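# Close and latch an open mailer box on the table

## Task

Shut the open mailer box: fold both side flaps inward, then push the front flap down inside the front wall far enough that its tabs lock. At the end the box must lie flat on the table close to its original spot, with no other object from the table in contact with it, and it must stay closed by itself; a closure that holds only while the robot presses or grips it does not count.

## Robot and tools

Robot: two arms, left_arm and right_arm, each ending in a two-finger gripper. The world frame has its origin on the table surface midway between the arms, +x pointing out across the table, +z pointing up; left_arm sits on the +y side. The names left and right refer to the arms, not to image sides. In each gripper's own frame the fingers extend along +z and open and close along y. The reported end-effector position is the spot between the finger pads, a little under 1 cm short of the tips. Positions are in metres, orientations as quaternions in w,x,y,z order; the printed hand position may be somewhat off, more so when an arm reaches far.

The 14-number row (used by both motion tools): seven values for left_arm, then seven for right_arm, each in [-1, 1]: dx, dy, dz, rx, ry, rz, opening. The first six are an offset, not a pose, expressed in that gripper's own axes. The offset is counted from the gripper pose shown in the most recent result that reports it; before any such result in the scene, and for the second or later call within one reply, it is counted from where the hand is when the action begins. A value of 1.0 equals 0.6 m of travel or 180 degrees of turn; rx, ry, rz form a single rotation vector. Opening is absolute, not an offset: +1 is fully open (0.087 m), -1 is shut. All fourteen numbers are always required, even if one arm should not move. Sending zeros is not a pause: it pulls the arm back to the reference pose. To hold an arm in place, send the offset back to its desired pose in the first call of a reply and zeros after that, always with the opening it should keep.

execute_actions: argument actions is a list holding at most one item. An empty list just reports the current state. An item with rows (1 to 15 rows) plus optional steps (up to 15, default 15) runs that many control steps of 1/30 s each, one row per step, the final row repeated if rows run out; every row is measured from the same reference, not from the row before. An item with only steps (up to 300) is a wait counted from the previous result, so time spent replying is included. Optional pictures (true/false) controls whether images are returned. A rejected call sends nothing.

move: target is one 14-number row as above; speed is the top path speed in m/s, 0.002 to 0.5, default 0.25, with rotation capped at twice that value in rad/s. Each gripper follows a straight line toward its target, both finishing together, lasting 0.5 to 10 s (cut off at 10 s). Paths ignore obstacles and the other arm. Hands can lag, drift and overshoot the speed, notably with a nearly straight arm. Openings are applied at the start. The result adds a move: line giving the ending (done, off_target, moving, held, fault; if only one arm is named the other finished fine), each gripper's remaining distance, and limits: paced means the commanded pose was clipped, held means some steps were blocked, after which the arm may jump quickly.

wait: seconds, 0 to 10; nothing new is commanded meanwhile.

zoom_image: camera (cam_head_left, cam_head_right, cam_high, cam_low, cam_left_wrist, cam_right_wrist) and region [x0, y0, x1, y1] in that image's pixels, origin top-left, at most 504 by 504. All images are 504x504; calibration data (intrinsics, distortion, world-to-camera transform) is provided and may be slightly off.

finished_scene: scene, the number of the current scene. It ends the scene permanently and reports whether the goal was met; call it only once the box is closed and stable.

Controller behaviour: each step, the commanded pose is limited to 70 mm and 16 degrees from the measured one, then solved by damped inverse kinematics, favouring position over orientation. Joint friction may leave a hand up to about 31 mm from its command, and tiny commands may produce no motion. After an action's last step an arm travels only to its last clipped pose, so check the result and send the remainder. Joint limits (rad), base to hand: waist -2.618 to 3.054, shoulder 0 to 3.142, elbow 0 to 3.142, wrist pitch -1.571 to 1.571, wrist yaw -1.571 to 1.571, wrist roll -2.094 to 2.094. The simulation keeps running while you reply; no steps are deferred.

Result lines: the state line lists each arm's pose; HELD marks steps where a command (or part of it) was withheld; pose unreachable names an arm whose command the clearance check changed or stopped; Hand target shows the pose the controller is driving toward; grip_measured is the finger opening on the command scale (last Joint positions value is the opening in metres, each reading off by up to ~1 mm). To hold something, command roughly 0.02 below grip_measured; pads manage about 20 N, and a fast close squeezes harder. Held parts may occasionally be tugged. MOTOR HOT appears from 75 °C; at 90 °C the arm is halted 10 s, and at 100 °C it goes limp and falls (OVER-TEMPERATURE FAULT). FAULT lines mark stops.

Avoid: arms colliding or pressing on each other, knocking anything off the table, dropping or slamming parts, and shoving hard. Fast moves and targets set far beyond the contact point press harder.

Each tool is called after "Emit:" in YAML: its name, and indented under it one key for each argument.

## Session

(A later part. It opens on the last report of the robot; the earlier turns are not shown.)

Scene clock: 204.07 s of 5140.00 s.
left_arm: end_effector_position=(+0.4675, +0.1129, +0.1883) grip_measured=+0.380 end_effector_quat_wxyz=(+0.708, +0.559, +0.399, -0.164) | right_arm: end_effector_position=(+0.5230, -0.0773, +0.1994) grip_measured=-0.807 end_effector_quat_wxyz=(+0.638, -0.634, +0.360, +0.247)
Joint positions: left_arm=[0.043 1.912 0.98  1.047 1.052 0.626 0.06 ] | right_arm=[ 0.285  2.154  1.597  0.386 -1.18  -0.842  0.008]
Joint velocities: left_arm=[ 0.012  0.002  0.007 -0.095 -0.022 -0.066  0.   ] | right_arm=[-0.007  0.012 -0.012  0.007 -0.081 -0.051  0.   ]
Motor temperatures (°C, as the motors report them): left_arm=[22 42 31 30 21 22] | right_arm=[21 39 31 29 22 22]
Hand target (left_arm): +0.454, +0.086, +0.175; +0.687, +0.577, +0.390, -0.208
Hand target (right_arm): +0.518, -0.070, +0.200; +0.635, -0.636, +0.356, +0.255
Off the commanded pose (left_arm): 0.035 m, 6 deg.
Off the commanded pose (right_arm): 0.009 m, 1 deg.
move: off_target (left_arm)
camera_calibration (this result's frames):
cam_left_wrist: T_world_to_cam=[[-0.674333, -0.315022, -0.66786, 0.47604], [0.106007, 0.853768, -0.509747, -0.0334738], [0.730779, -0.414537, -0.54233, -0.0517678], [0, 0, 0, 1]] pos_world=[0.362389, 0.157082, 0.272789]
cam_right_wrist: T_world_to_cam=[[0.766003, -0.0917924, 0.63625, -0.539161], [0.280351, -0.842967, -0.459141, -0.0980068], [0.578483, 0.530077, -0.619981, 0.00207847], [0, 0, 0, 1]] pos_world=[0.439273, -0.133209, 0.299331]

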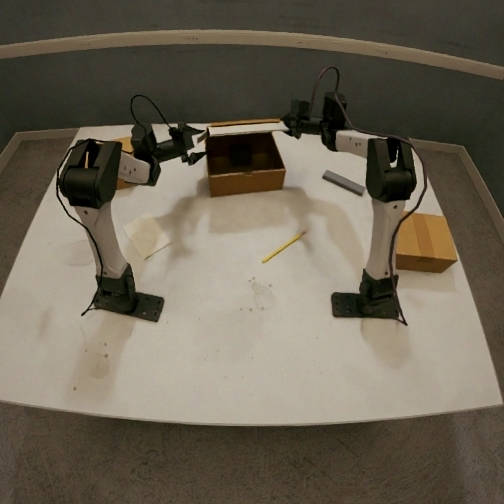

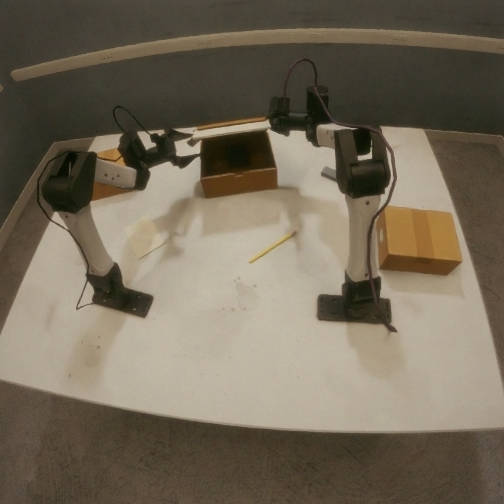

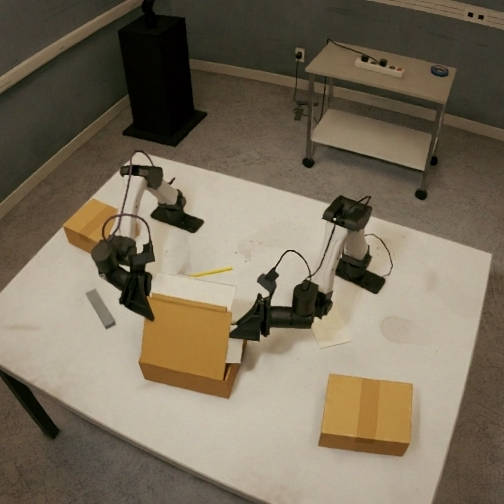

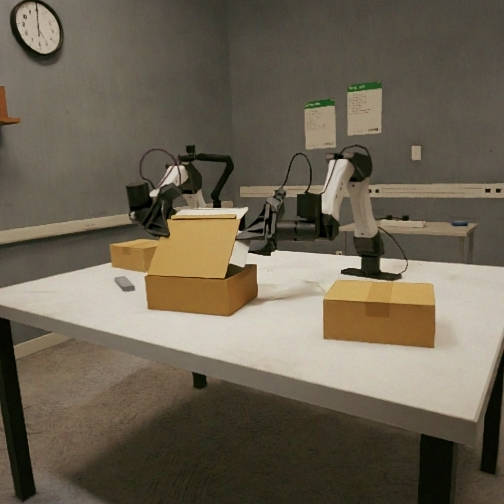

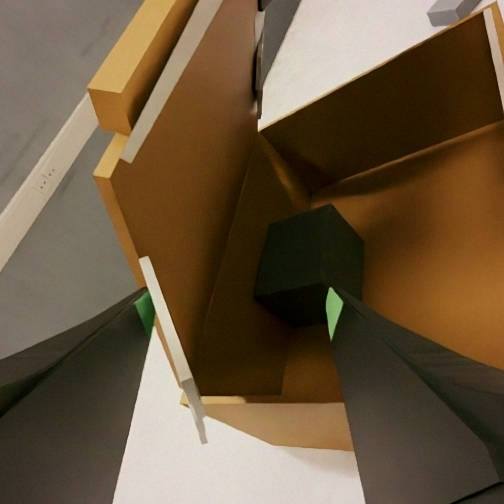

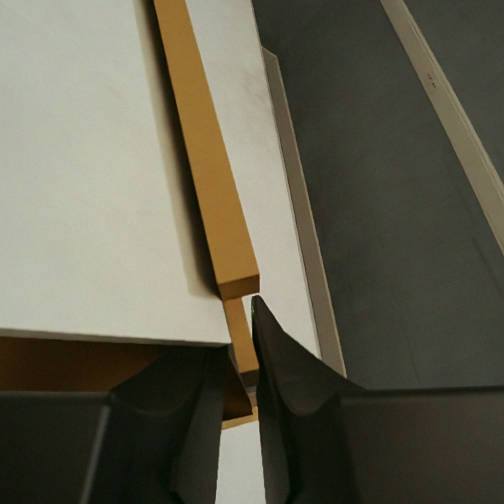

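Emit:
move:
  target: [0.02,-0.1,-0.025,0,0,0,0.38, 0,0,0,0,0,0,-1]
  speed: 0.04

Emit:
move:
  target: [0,-0.04,0.09,0,0,0,0.38, 0,0,0,0,0,0,-1]
  speed: 0.04

Scene clock: 208.07 s of 5140.00 s.
left_arm: end_effector_position=(+0.4435, +0.1229, +0.1699) grip_measured=+0.380 end_effector_quat_wxyz=(+0.734, +0.548, +0.383, -0.121) | right_arm: end_effector_position=(+0.5201, -0.0761, +0.1966) grip_measured=-0.807 end_effector_quat_wxyz=(+0.633, -0.637, +0.360, +0.253)
Joint positions: left_arm=[0.043 1.919 0.789 1.327 0.991 0.634 0.06 ] | right_arm=[ 0.287  2.154  1.597  0.366 -1.189 -0.853  0.008]
Joint velocities: left_arm=[-0.002 -0.012 -0.002  0.081 -0.037 -0.051 -0.   ] | right_arm=[ 0.002 -0.002  0.002 -0.022 -0.051 -0.081  0.001]
Motor temperatures (°C, as the motors report them): left_arm=[22 42 31 30 21 22] | right_arm=[21 39 31 29 22 22]
Hand target (left_arm): +0.427, +0.110, +0.141; +0.708, +0.559, +0.398, -0.164
Hand target (right_arm): +0.523, -0.077, +0.199; +0.637, -0.634, +0.360, +0.248
Off the commanded pose (left_arm): 0.037 m, 6 deg.
Off the commanded pose (right_arm): 0.004 m, 1 deg.
move: off_target (left_arm)
camera_calibration (this result's frames):
cam_left_wrist: T_world_to_cam=[[-0.592772, -0.364727, -0.71805, 0.429186], [0.0993342, 0.85166, -0.514595, -0.0448446], [0.799221, -0.376365, -0.46861, -0.0876633], [0, 0, 0, 1]] pos_world=[0.328927, 0.161735, 0.244021]
cam_right_wrist: T_world_to_cam=[[0.772841, -0.0792007, 0.629638, -0.536317], [0.286646, -0.841628, -0.457707, -0.100855], [0.566172, 0.534218, -0.627743, 0.00967962], [0, 0, 0, 1]] pos_world=[0.437918, -0.13253, 0.2976]

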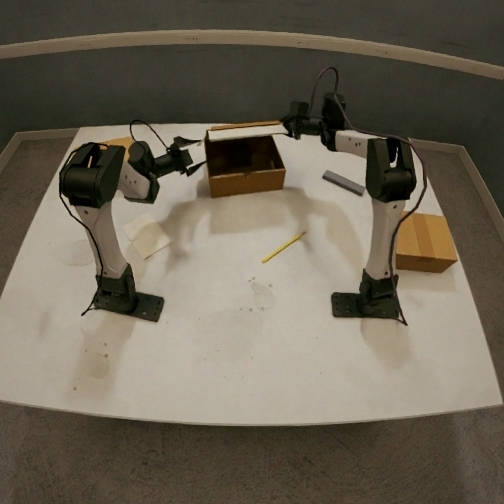

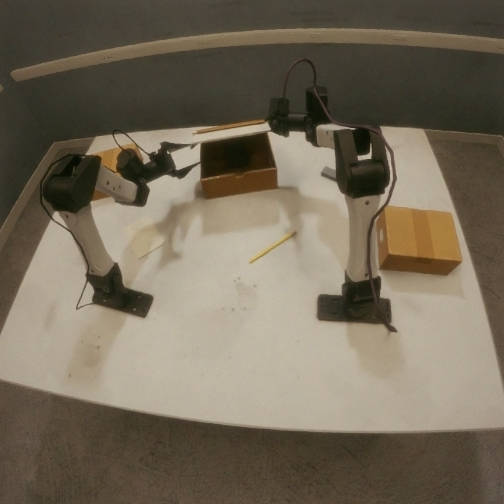

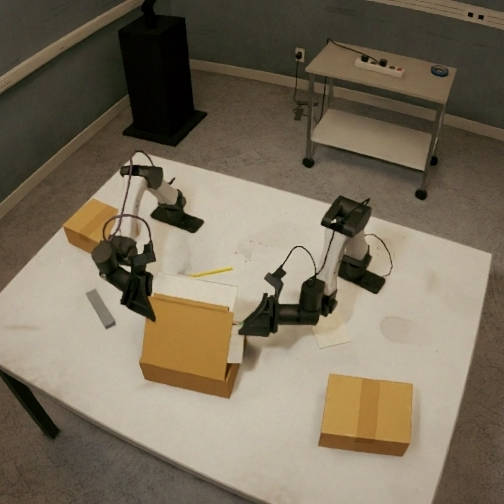

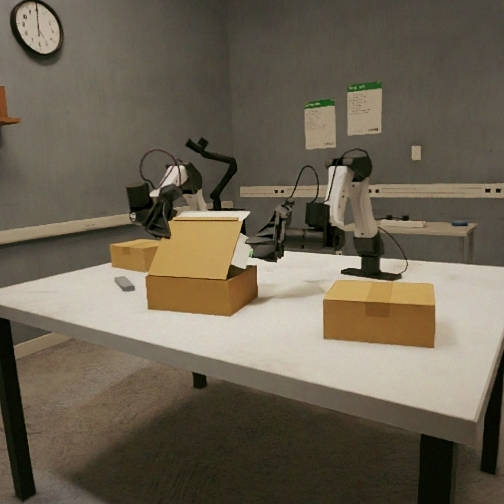

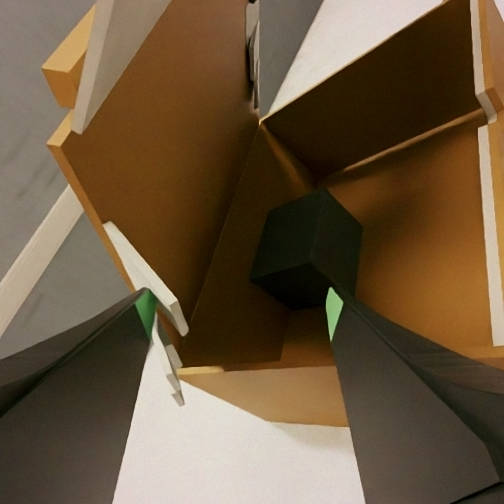

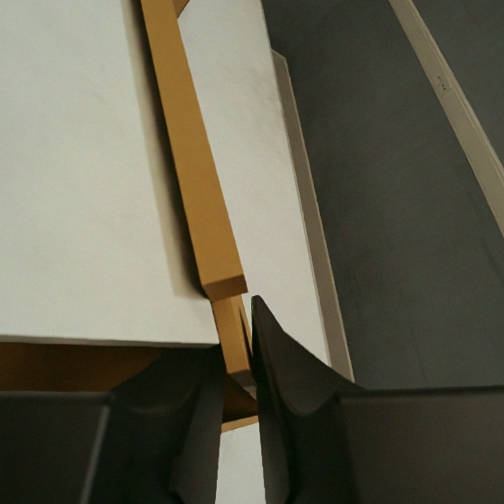

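Scene clock: 209.93 s of 5140.00 s.
left_arm: end_effector_position=(+0.4501, +0.0701, +0.1660) grip_measured=+0.380 end_effector_quat_wxyz=(+0.741, +0.542, +0.379, -0.115) | right_arm: end_effector_position=(+0.5207, -0.0763, +0.1967) grip_measured=-0.814 end_effector_quat_wxyz=(+0.634, -0.639, +0.357, +0.249)
Joint positions: left_arm=[-0.105  1.985  0.851  1.322  0.833  0.666  0.06 ] | right_arm=[ 0.287  2.154  1.597  0.364 -1.188 -0.867  0.008]
Joint velocities: left_arm=[-0.002  0.002 -0.002 -0.007 -0.051 -0.081  0.001] | right_arm=[ 0.007 -0.027 -0.002  0.022 -0.037  0.037 -0.   ]
Motor temperatures (°C, as the motors report them): left_arm=[22 41 31 30 21 22] | right_arm=[21 39 31 29 22 22]
Hand target (left_arm): +0.452, +0.065, +0.160; +0.735, +0.546, +0.382, -0.122
Hand target (right_arm): +0.520, -0.076, +0.197; +0.633, -0.637, +0.360, +0.253
Off the commanded pose (left_arm): 0.009 m, 1 deg.
Off the commanded pose (right_arm): 0.001 m, 1 deg.
move: done
camera_calibration (this result's frames):
cam_left_wrist: T_world_to_cam=[[-0.578074, -0.381362, -0.721383, 0.406196], [0.0979902, 0.845223, -0.525354, 0.000311607], [0.810079, -0.374382, -0.451232, -0.122568], [0, 0, 0, 1]] pos_world=[0.334071, 0.108757, 0.23788]
cam_right_wrist: T_world_to_cam=[[0.764804, -0.0782179, 0.639497, -0.534584], [0.291625, -0.843063, -0.451884, -0.105005], [0.574482, 0.532096, -0.621968, 0.00379717], [0, 0, 0, 1]] pos_world=[0.437293, -0.132361, 0.296776]

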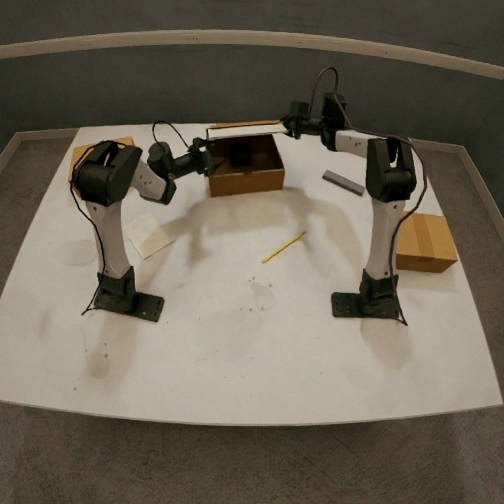

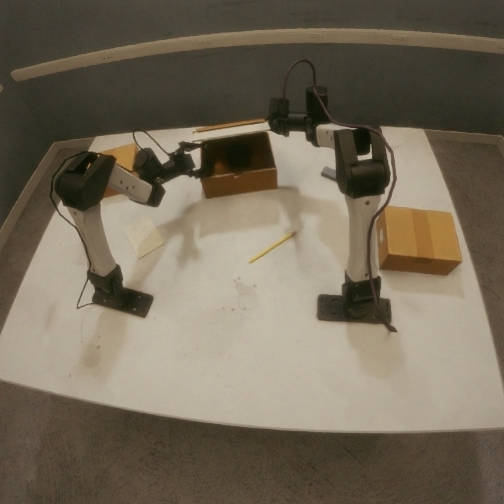

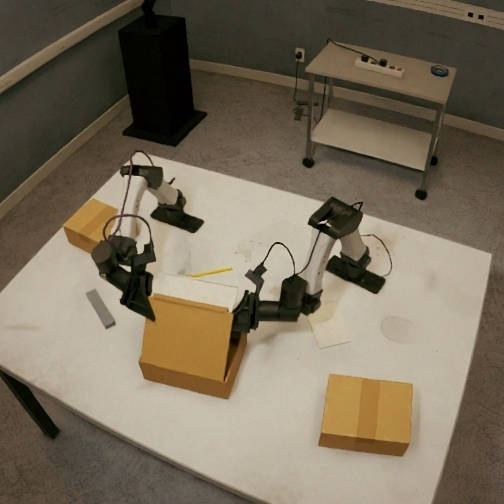

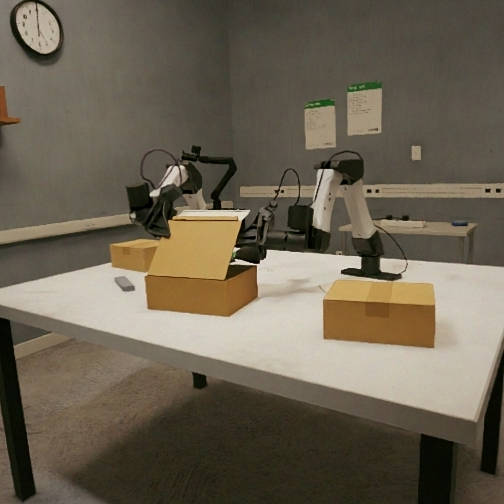

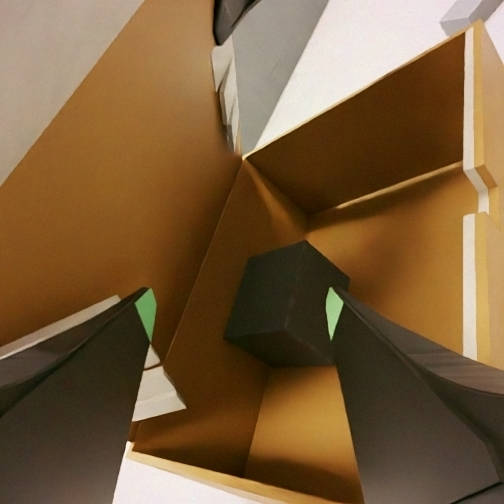

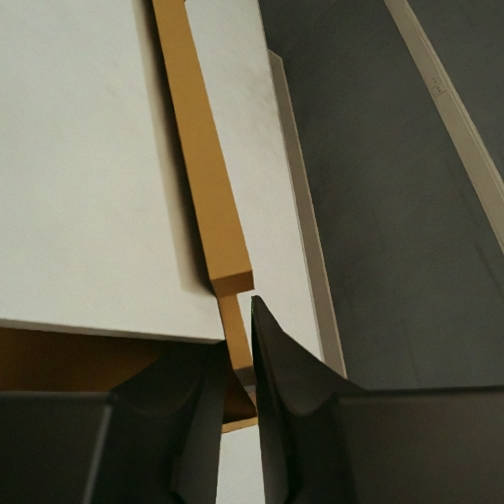

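Emit:
move:
  target: [0,0,-0.2,0,0,0,0.38, 0,0,0,0,0,0,-1]
  speed: 0.1

Scene clock: 218.17 s of 5140.00 s.
left_arm: end_effector_position=(+0.4027, +0.1752, +0.1522) grip_measured=+0.380 end_effector_quat_wxyz=(+0.736, +0.549, +0.381, -0.109) | right_arm: end_effector_position=(+0.5209, -0.0762, +0.1969) grip_measured=-0.815 end_effector_quat_wxyz=(+0.635, -0.641, +0.354, +0.247)
Joint positions: left_arm=[0.196 1.888 0.581 1.558 1.127 0.588 0.06 ] | right_arm=[ 0.287  2.154  1.597  0.364 -1.188 -0.875  0.008]
Joint velocities: left_arm=[ 0.012  0.027  0.022  0.051 -0.007 -0.095 -0.001] | right_arm=[ 0.007  0.002 -0.002 -0.007 -0.11   0.022 -0.001]
Motor temperatures (°C, as the motors report them): left_arm=[22 41 31 30 21 22] | right_arm=[21 40 32 29 22 22]
Hand target (left_arm): +0.397, +0.177, +0.150; +0.734, +0.549, +0.384, -0.112
Hand target (right_arm): +0.521, -0.076, +0.197; +0.634, -0.639, +0.357, +0.249
Off the commanded pose (left_arm): 0.006 m, 1 deg.
Off the commanded pose (right_arm): 0.000 m, 0 deg.
joint sent to its limit (left arm) — the command would take joint 4 (wrist pitch) past its upper limit, so that joint was sent only as far as its limit.
After step 90, 3.57 s passed at rest.
move: done
camera_calibration (this result's frames):
cam_left_wrist: T_world_to_cam=[[-0.576275, -0.367918, -0.729755, 0.407098], [0.0944507, 0.856968, -0.506641, -0.0946342], [0.811779, -0.360891, -0.459099, -0.0528903], [0, 0, 0, 1]] pos_world=[0.286474, 0.21179, 0.224854]
cam_right_wrist: T_world_to_cam=[[0.760082, -0.0766656, 0.645288, -0.533378], [0.296096, -0.84308, -0.448936, -0.107828], [0.578448, 0.532295, -0.61811, 0.00104601], [0, 0, 0, 1]] pos_world=[0.436734, -0.132356, 0.296421]

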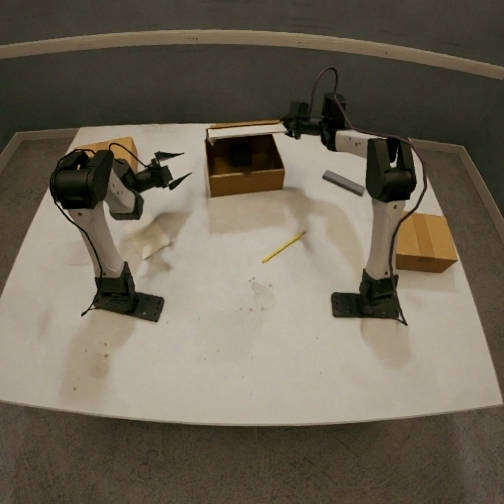

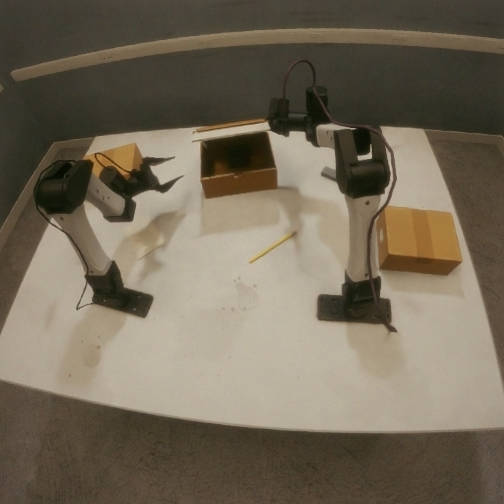

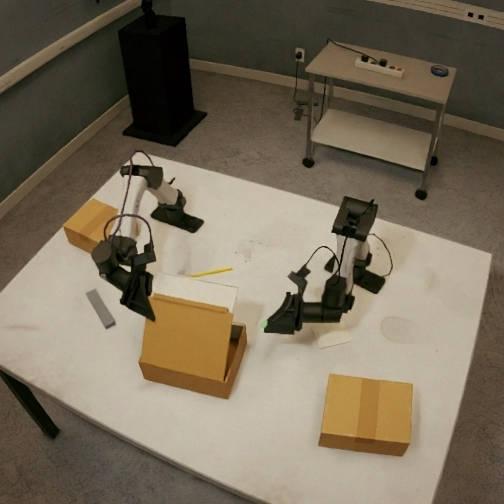

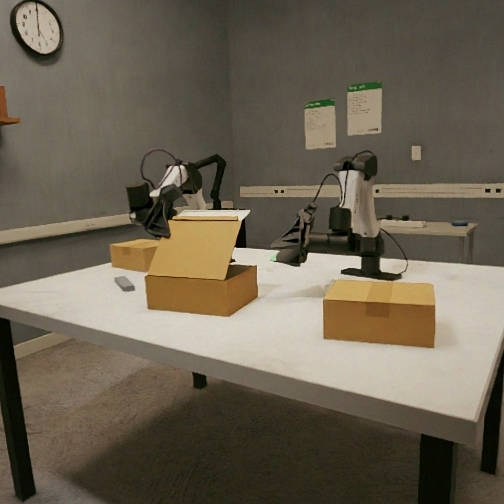

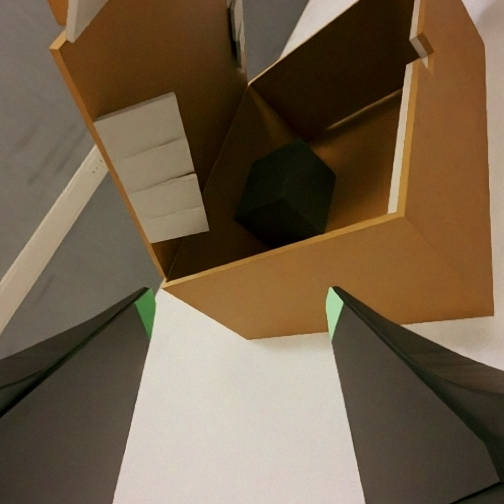

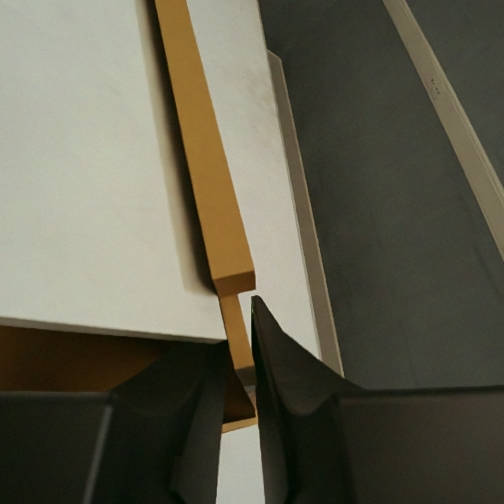

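Emit:
move:
  target: [-0.193,0.205,0.03,0,0,0,-1, 0,0,0,0,0,0,-1]
  speed: 0.15

Emit:
move:
  target: [-0.01,-0.042,0.222,0,0,0,-1, 0,0,0,0,0,0,-1]
  speed: 0.15

Scene clock: 225.50 s of 5140.00 s.
left_arm: end_effector_position=(+0.4044, +0.1748, +0.3174) grip_measured=-1.000 end_effector_quat_wxyz=(+0.736, +0.548, +0.382, -0.114) | right_arm: end_effector_position=(+0.5209, -0.0762, +0.1971) grip_measured=-0.816 end_effector_quat_wxyz=(+0.636, -0.642, +0.352, +0.245)
Joint positions: left_arm=[0.196 1.431 0.924 0.764 1.13  0.575 0.   ] | right_arm=[ 0.287  2.154  1.597  0.364 -1.189 -0.88   0.008]
Joint velocities: left_arm=[-0.002  0.002 -0.002 -0.051  0.037  0.007  0.   ] | right_arm=[-0.022 -0.012 -0.002  0.051 -0.066 -0.022  0.   ]
Motor temperatures (°C, as the motors report them): left_arm=[22 40 31 30 21 22] | right_arm=[21 40 32 29 22 22]
Hand target (left_arm): +0.405, +0.177, +0.324; +0.736, +0.549, +0.381, -0.109
Hand target (right_arm): +0.521, -0.076, +0.197; +0.635, -0.641, +0.354, +0.247
Off the commanded pose (left_arm): 0.005 m, 1 deg.
Off the commanded pose (right_arm): 0.000 m, 0 deg.
After step 90, 2.40 s passed at rest.
move: done
camera_calibration (this result's frames):
cam_left_wrist: T_world_to_cam=[[-0.582559, -0.368593, -0.724406, 0.529369], [0.0953026, 0.854135, -0.511244, -0.00909843], [0.807182, -0.366868, -0.462456, 0.0253766], [0, 0, 0, 1]] pos_world=[0.288772, 0.212203, 0.390562]
cam_right_wrist: T_world_to_cam=[[0.756774, -0.0754399, 0.649309, -0.53249], [0.299398, -0.842999, -0.446893, -0.109857], [0.581081, 0.532599, -0.615373, -0.000781325], [0, 0, 0, 1]] pos_world=[0.436319, -0.132364, 0.296175]

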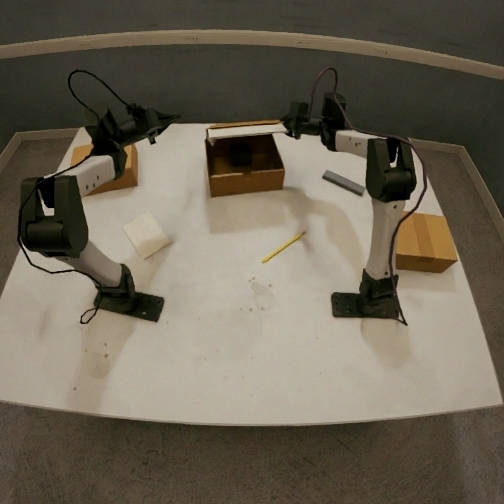

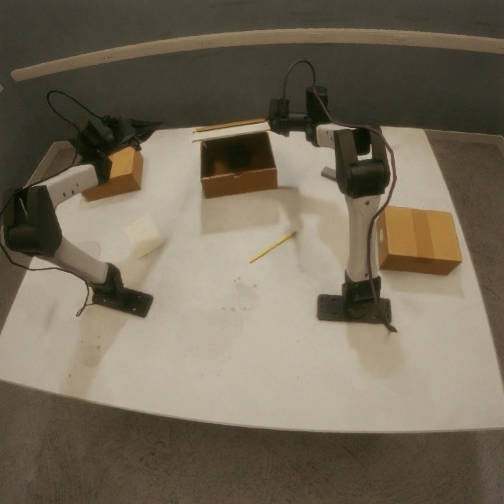

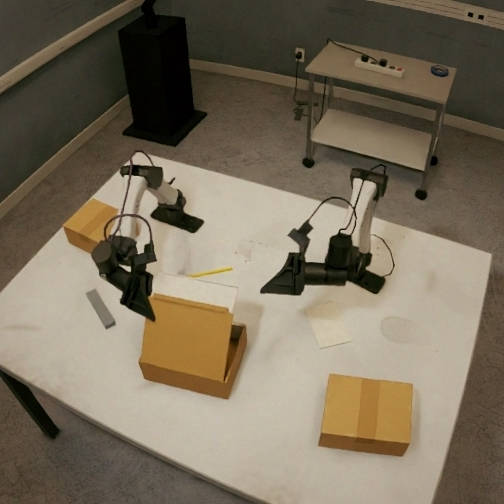

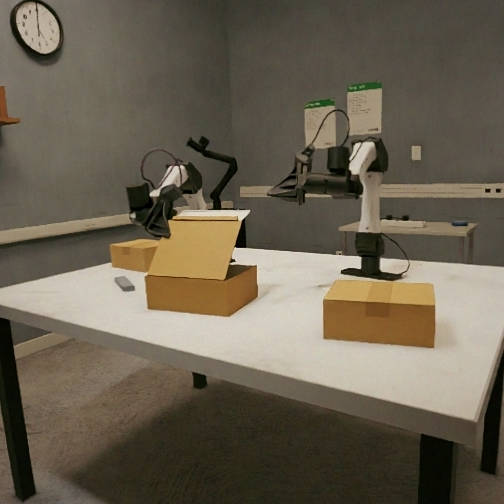

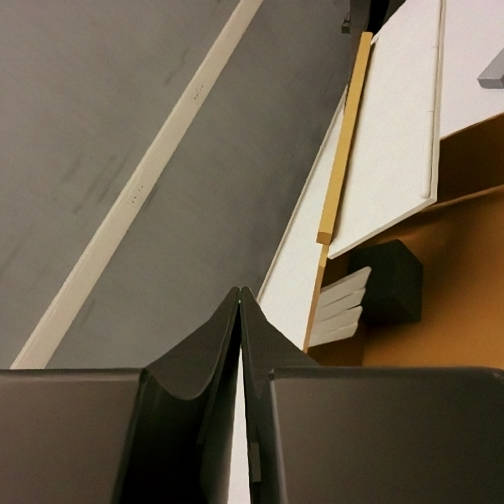

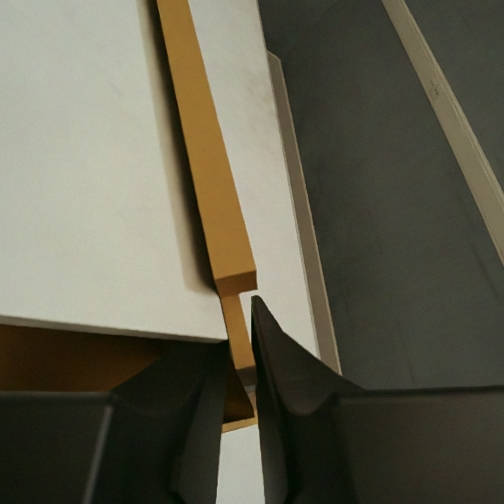

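Scene clock: 226.93 s of 5140.00 s.
left_arm: end_effector_position=(+0.4405, +0.0490, +0.3270) grip_measured=-1.000 end_effector_quat_wxyz=(+0.746, +0.541, +0.372, -0.113) | right_arm: end_effector_position=(+0.5210, -0.0762, +0.1972) grip_measured=-0.816 end_effector_quat_wxyz=(+0.636, -0.642, +0.351, +0.244)
Joint positions: left_arm=[-0.168  1.634  1.152  0.676  0.774  0.681  0.   ] | right_arm=[ 0.287  2.154  1.597  0.364 -1.189 -0.884  0.008]
Joint velocities: left_arm=[-0.007  0.012  0.012 -0.066  0.051  0.066  0.   ] | right_arm=[-0.007 -0.012 -0.002  0.037  0.007  0.007  0.001]
Motor temperatures (°C, as the motors report them): left_arm=[22 40 31 30 21 22] | right_arm=[21 40 32 29 22 22]
Hand target (left_arm): +0.445, +0.046, +0.320; +0.739, +0.544, +0.382, -0.116
Hand target (right_arm): +0.521, -0.076, +0.197; +0.636, -0.642, +0.352, +0.245
Off the commanded pose (left_arm): 0.011 m, 2 deg.
Off the commanded pose (right_arm): 0.000 m, 0 deg.
move: off_target (left_arm)
camera_calibration (this result's frames):
cam_left_wrist: T_world_to_cam=[[-0.567822, -0.383532, -0.728342, 0.506518], [0.10952, 0.841754, -0.528635, 0.0998183], [0.815833, -0.379938, -0.435962, -0.0572655], [0, 0, 0, 1]] pos_world=[0.323399, 0.0884857, 0.39672]
cam_right_wrist: T_world_to_cam=[[0.754379, -0.0746684, 0.652178, -0.531866], [0.301617, -0.842999, -0.445398, -0.111264], [0.583043, 0.532707, -0.61342, -0.00215088], [0, 0, 0, 1]] pos_world=[0.436042, -0.132363, 0.295995]

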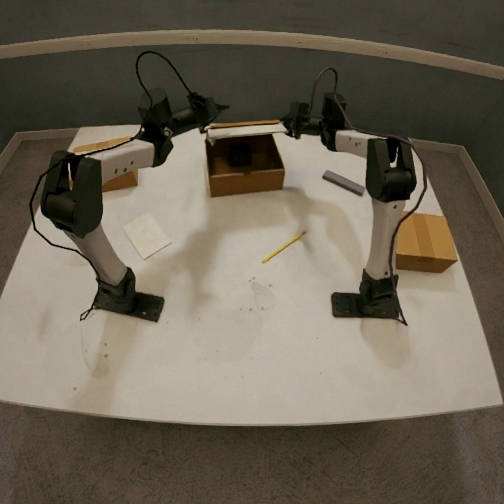

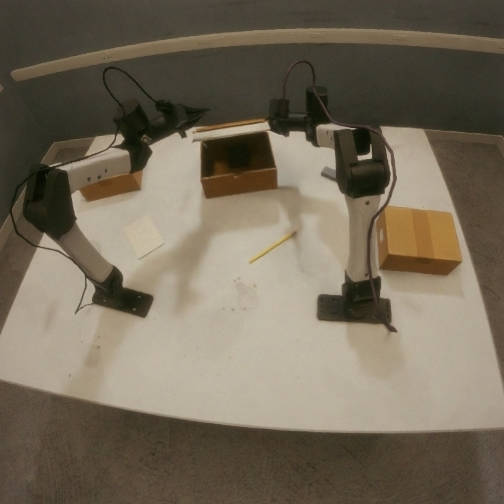

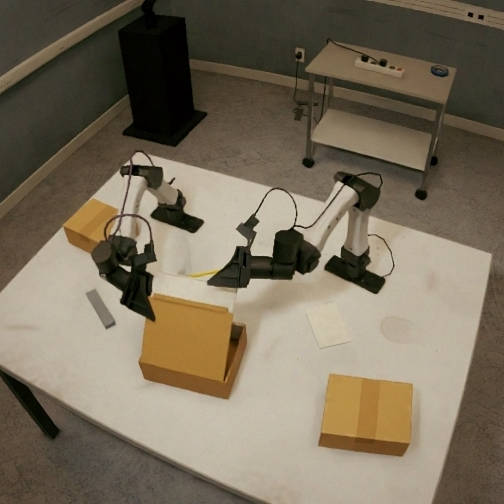

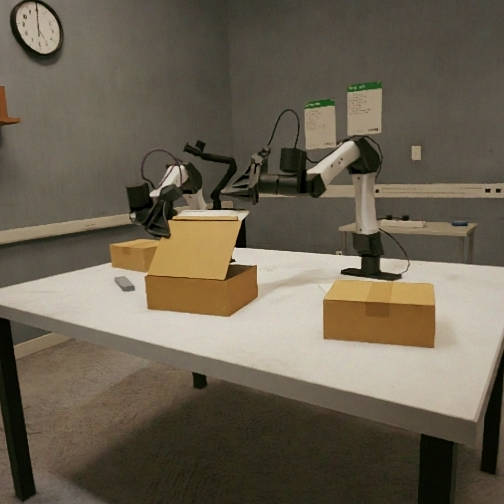

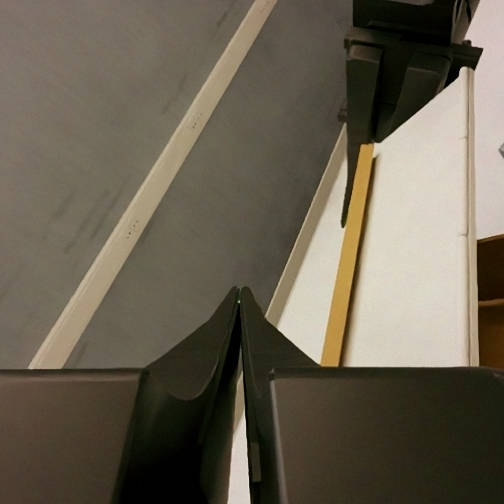

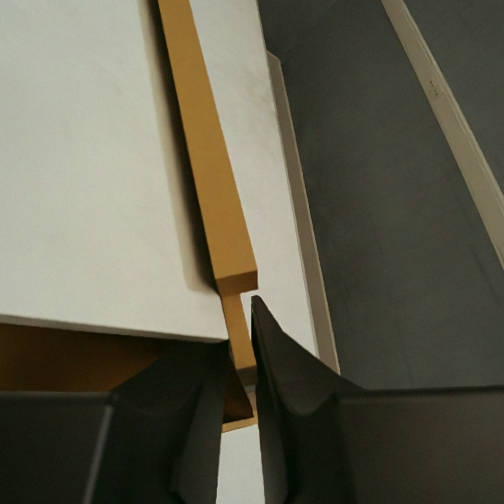

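Emit:
move:
  target: [0.057,-0.104,-0.027,0,0,0,-1, 0,0,0,0,0,0,-1]
  speed: 0.06

Scene clock: 230.67 s of 5140.00 s.
left_arm: end_effector_position=(+0.4224, +0.0501, +0.2738) grip_measured=-1.000 end_effector_quat_wxyz=(+0.755, +0.537, +0.362, -0.107) | right_arm: end_effector_position=(+0.5209, -0.0762, +0.1973) grip_measured=-0.816 end_effector_quat_wxyz=(+0.637, -0.643, +0.349, +0.243)
Joint positions: left_arm=[-0.185  1.656  0.919  0.961  0.753  0.683  0.   ] | right_arm=[ 0.287  2.154  1.597  0.364 -1.19  -0.887  0.008]
Joint velocities: left_arm=[-0.017 -0.002 -0.032 -0.066  0.051  0.022  0.   ] | right_arm=[ 0.002 -0.007 -0.007  0.066 -0.095  0.037 -0.001]
Motor temperatures (°C, as the motors report them): left_arm=[22 39 31 30 21 22] | right_arm=[21 40 32 29 22 22]
Hand target (left_arm): +0.421, +0.047, +0.257; +0.746, +0.541, +0.372, -0.114
Hand target (right_arm): +0.521, -0.076, +0.197; +0.636, -0.642, +0.351, +0.244
Off the commanded pose (left_arm): 0.018 m, 2 deg.
Off the commanded pose (right_arm): 0.000 m, 0 deg.
move: off_target (left_arm)
camera_calibration (this result's frames):
cam_left_wrist: T_world_to_cam=[[-0.545518, -0.395502, -0.73891, 0.452034], [0.121186, 0.835161, -0.536489, 0.070331], [0.829291, -0.38221, -0.407666, -0.0785735], [0, 0, 0, 1]] pos_world=[0.30323, 0.0900112, 0.339713]
cam_right_wrist: T_world_to_cam=[[0.752503, -0.0737697, 0.654445, -0.531309], [0.303758, -0.842823, -0.444275, -0.112501], [0.584355, 0.533111, -0.611819, -0.00305738], [0, 0, 0, 1]] pos_world=[0.435771, -0.132383, 0.295861]

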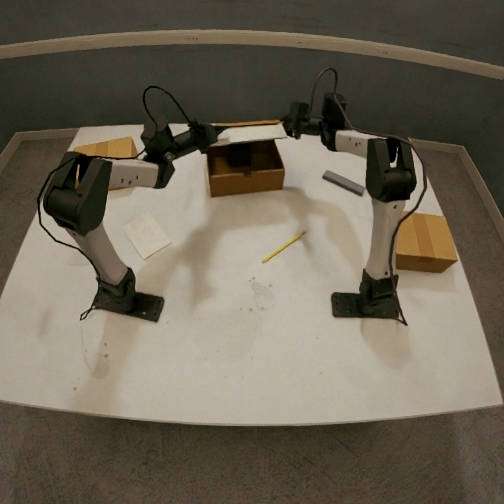

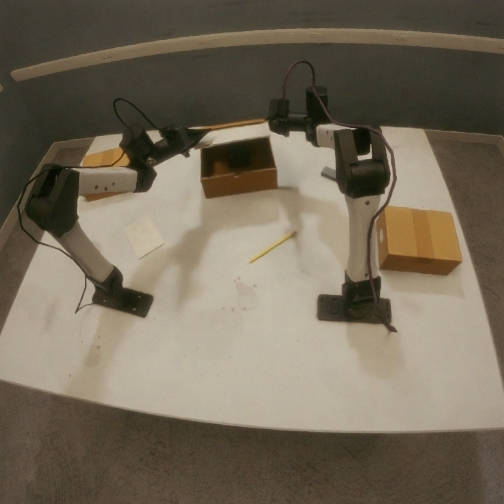

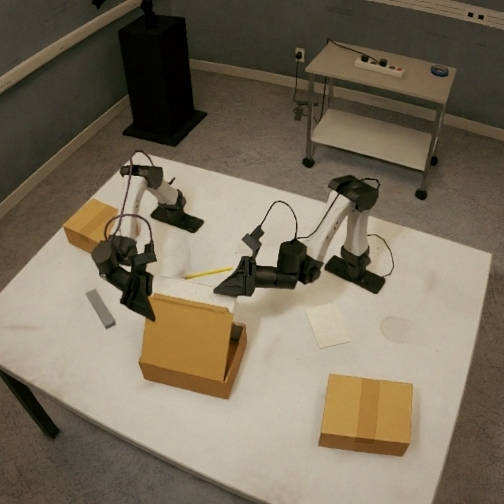

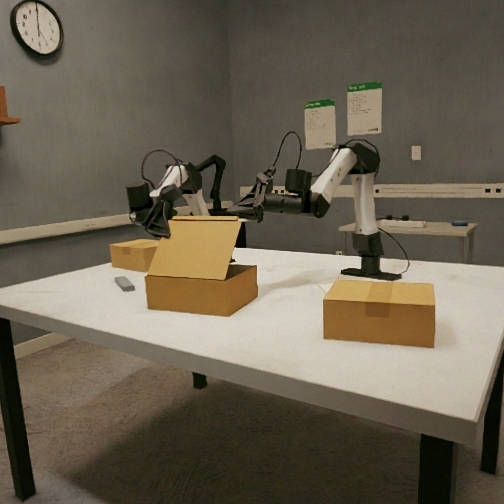

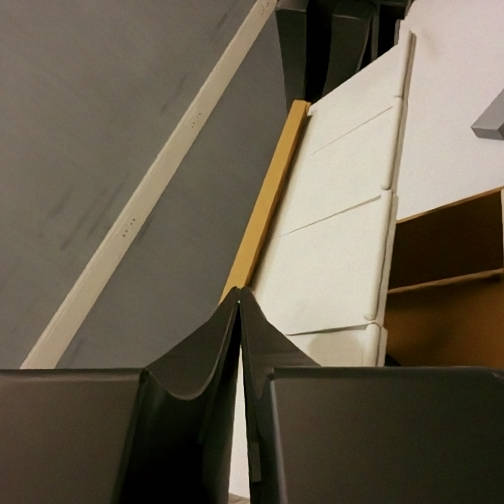

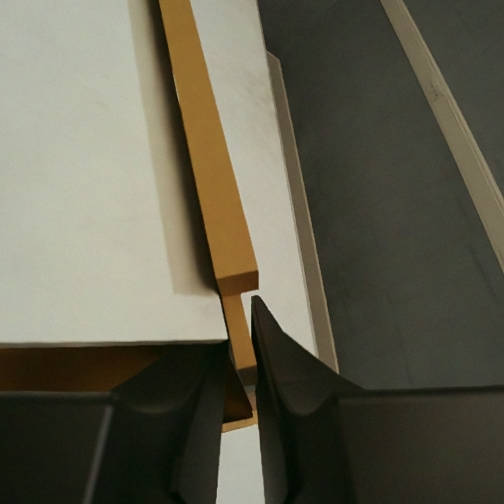

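Down 0.06.

Emit:
move:
  target: [0.068,-0.073,-0.011,0,0,0,-1, 0,0,0,0,0,0,-1]
  speed: 0.05

Scene clock: 234.13 s of 5140.00 s.
left_arm: end_effector_position=(+0.4278, +0.0507, +0.2374) grip_measured=-1.000 end_effector_quat_wxyz=(+0.771, +0.529, +0.345, -0.090) | right_arm: end_effector_position=(+0.5195, -0.0763, +0.1961) grip_measured=-0.821 end_effector_quat_wxyz=(+0.634, -0.644, +0.349, +0.247)
Joint positions: left_arm=[-0.185  1.789  0.842  1.226  0.738  0.686  0.   ] | right_arm=[ 0.286  2.154  1.597  0.354 -1.198 -0.892  0.008]
Joint velocities: left_arm=[ 0.002 -0.012 -0.012 -0.007  0.007 -0.022  0.   ] | right_arm=[-0.022 -0.012 -0.012 -0.037  0.007  0.051  0.001]
Motor temperatures (°C, as the motors report them): left_arm=[22 39 31 30 21 22] | right_arm=[21 40 32 29 22 22]
Hand target (left_arm): +0.423, +0.047, +0.214; +0.755, +0.537, +0.362, -0.107
Hand target (right_arm): +0.521, -0.076, +0.197; +0.637, -0.643, +0.349, +0.243
Off the commanded pose (left_arm): 0.024 m, 3 deg.
Off the commanded pose (right_arm): 0.002 m, 0 deg.
move: off_target (left_arm)
camera_calibration (this result's frames):
cam_left_wrist: T_world_to_cam=[[-0.499499, -0.419473, -0.757986, 0.414359], [0.136737, 0.825813, -0.547116, 0.0460378], [0.855455, -0.376928, -0.355135, -0.121603], [0, 0, 0, 1]] pos_world=[0.304703, 0.0899584, 0.296081]
cam_right_wrist: T_world_to_cam=[[0.756076, -0.0673661, 0.651008, -0.53012], [0.307649, -0.841363, -0.444365, -0.114587], [0.577669, 0.536255, -0.615409, 0.00152239], [0, 0, 0, 1]] pos_world=[0.435184, -0.132938, 0.295131]

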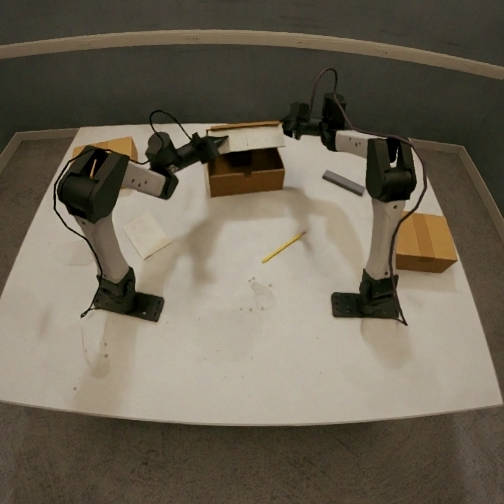

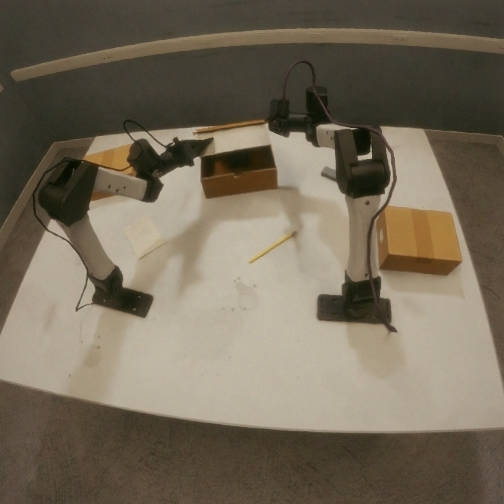

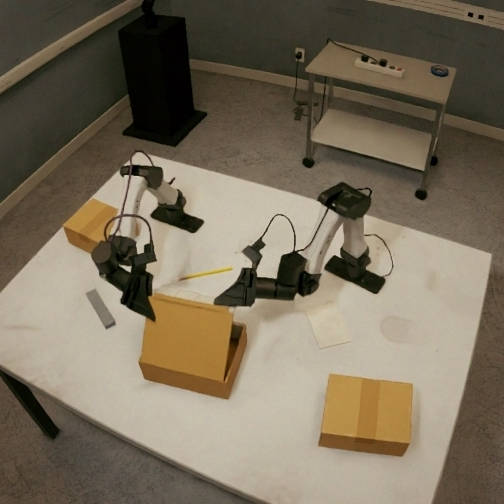

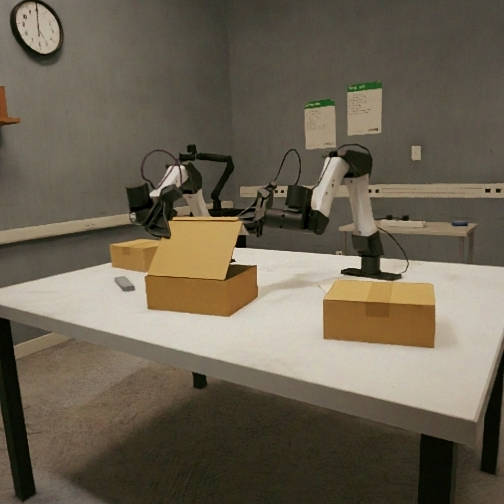

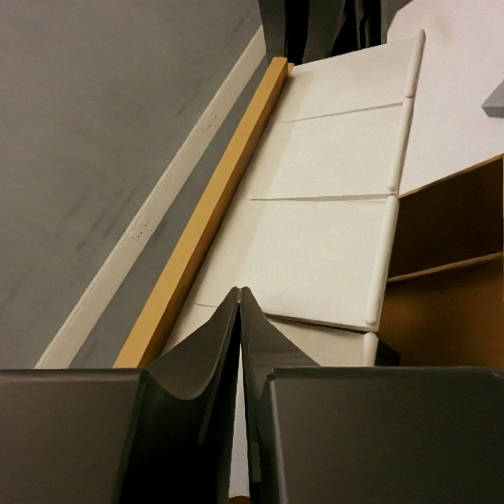

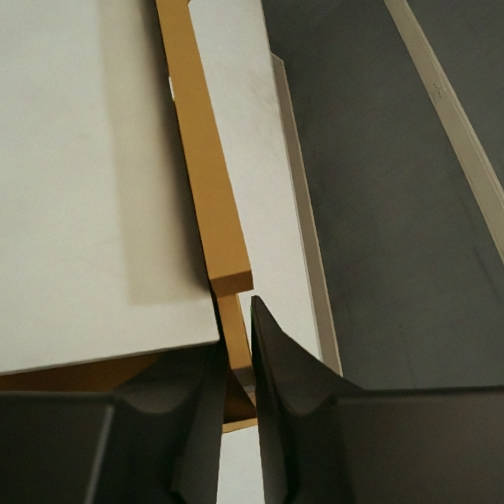

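Emit:
move:
  target: [0.1,-0.02,0.03,0,0,0,-1, 0,0,0,0,0,0,-1]
  speed: 0.05

Scene clock: 237.53 s of 5140.00 s.
left_arm: end_effector_position=(+0.4635, +0.0377, +0.2007) grip_measured=-1.000 end_effector_quat_wxyz=(+0.774, +0.532, +0.331, -0.093) | right_arm: end_effector_position=(+0.5197, -0.0763, +0.1962) grip_measured=-0.850 end_effector_quat_wxyz=(+0.635, -0.646, +0.346, +0.244)
Joint positions: left_arm=[-0.176  2.03   0.973  1.36   0.767  0.682  0.   ] | right_arm=[ 0.286  2.154  1.597  0.353 -1.198 -0.903  0.007]
Joint velocities: left_arm=[ 0.022 -0.017  0.007  0.095  0.066  0.007  0.   ] | right_arm=[-0.007 -0.007  0.012  0.095 -0.037 -0.007 -0.001]
Motor temperatures (°C, as the motors report them): left_arm=[22 38 31 30 21 22] | right_arm=[21 41 32 29 22 22]
Hand target (left_arm): +0.473, +0.044, +0.193; +0.770, +0.529, +0.344, -0.090
Hand target (right_arm): +0.519, -0.076, +0.196; +0.634, -0.644, +0.349, +0.247
Off the commanded pose (left_arm): 0.014 m, 2 deg.
Off the commanded pose (right_arm): 0.000 m, 1 deg.
move: off_target (left_arm)
camera_calibration (this result's frames):
cam_left_wrist: T_world_to_cam=[[-0.491435, -0.410934, -0.76787, 0.396883], [0.165706, 0.821458, -0.545663, 0.0182208], [0.855005, -0.395399, -0.335599, -0.173092], [0, 0, 0, 1]] pos_world=[0.340018, 0.0796844, 0.256607]
cam_right_wrist: T_world_to_cam=[[0.749973, -0.0654963, 0.658218, -0.528455], [0.312798, -0.841679, -0.440153, -0.118138], [0.582836, 0.535992, -0.610749, -0.00213665], [0, 0, 0, 1]] pos_world=[0.434526, -0.132901, 0.294535]

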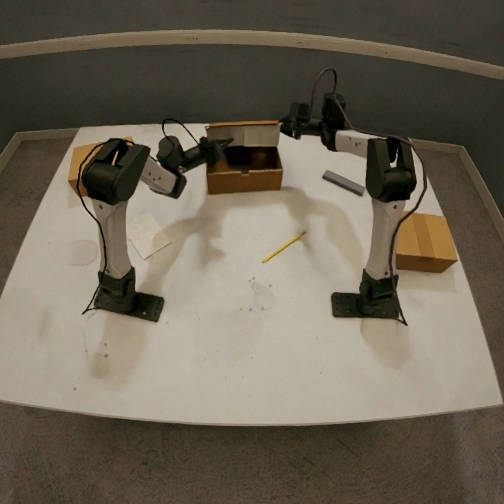

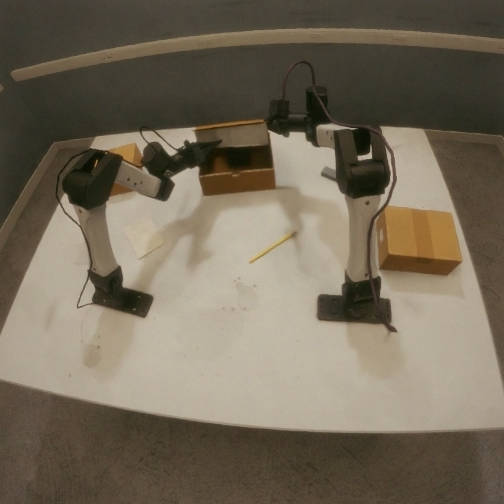

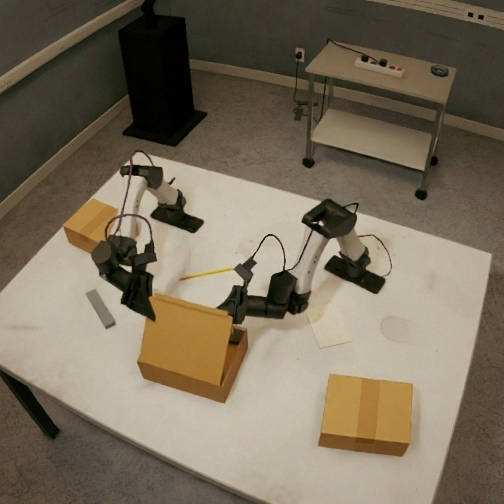

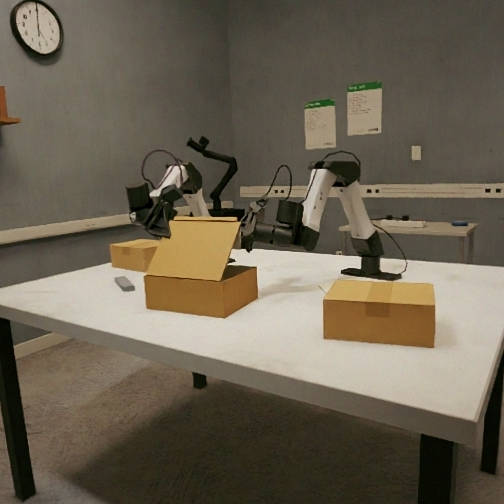

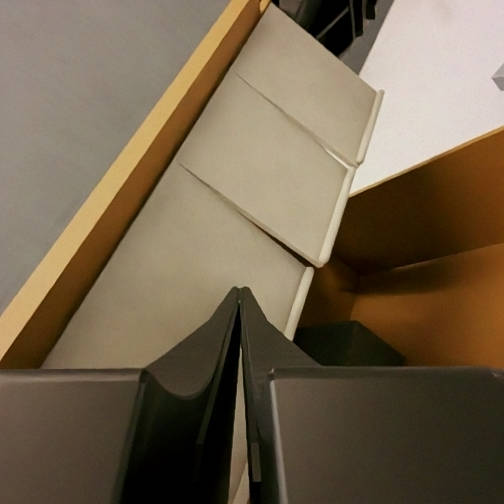

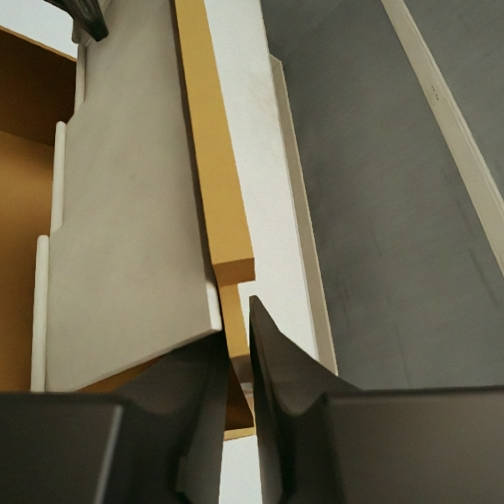

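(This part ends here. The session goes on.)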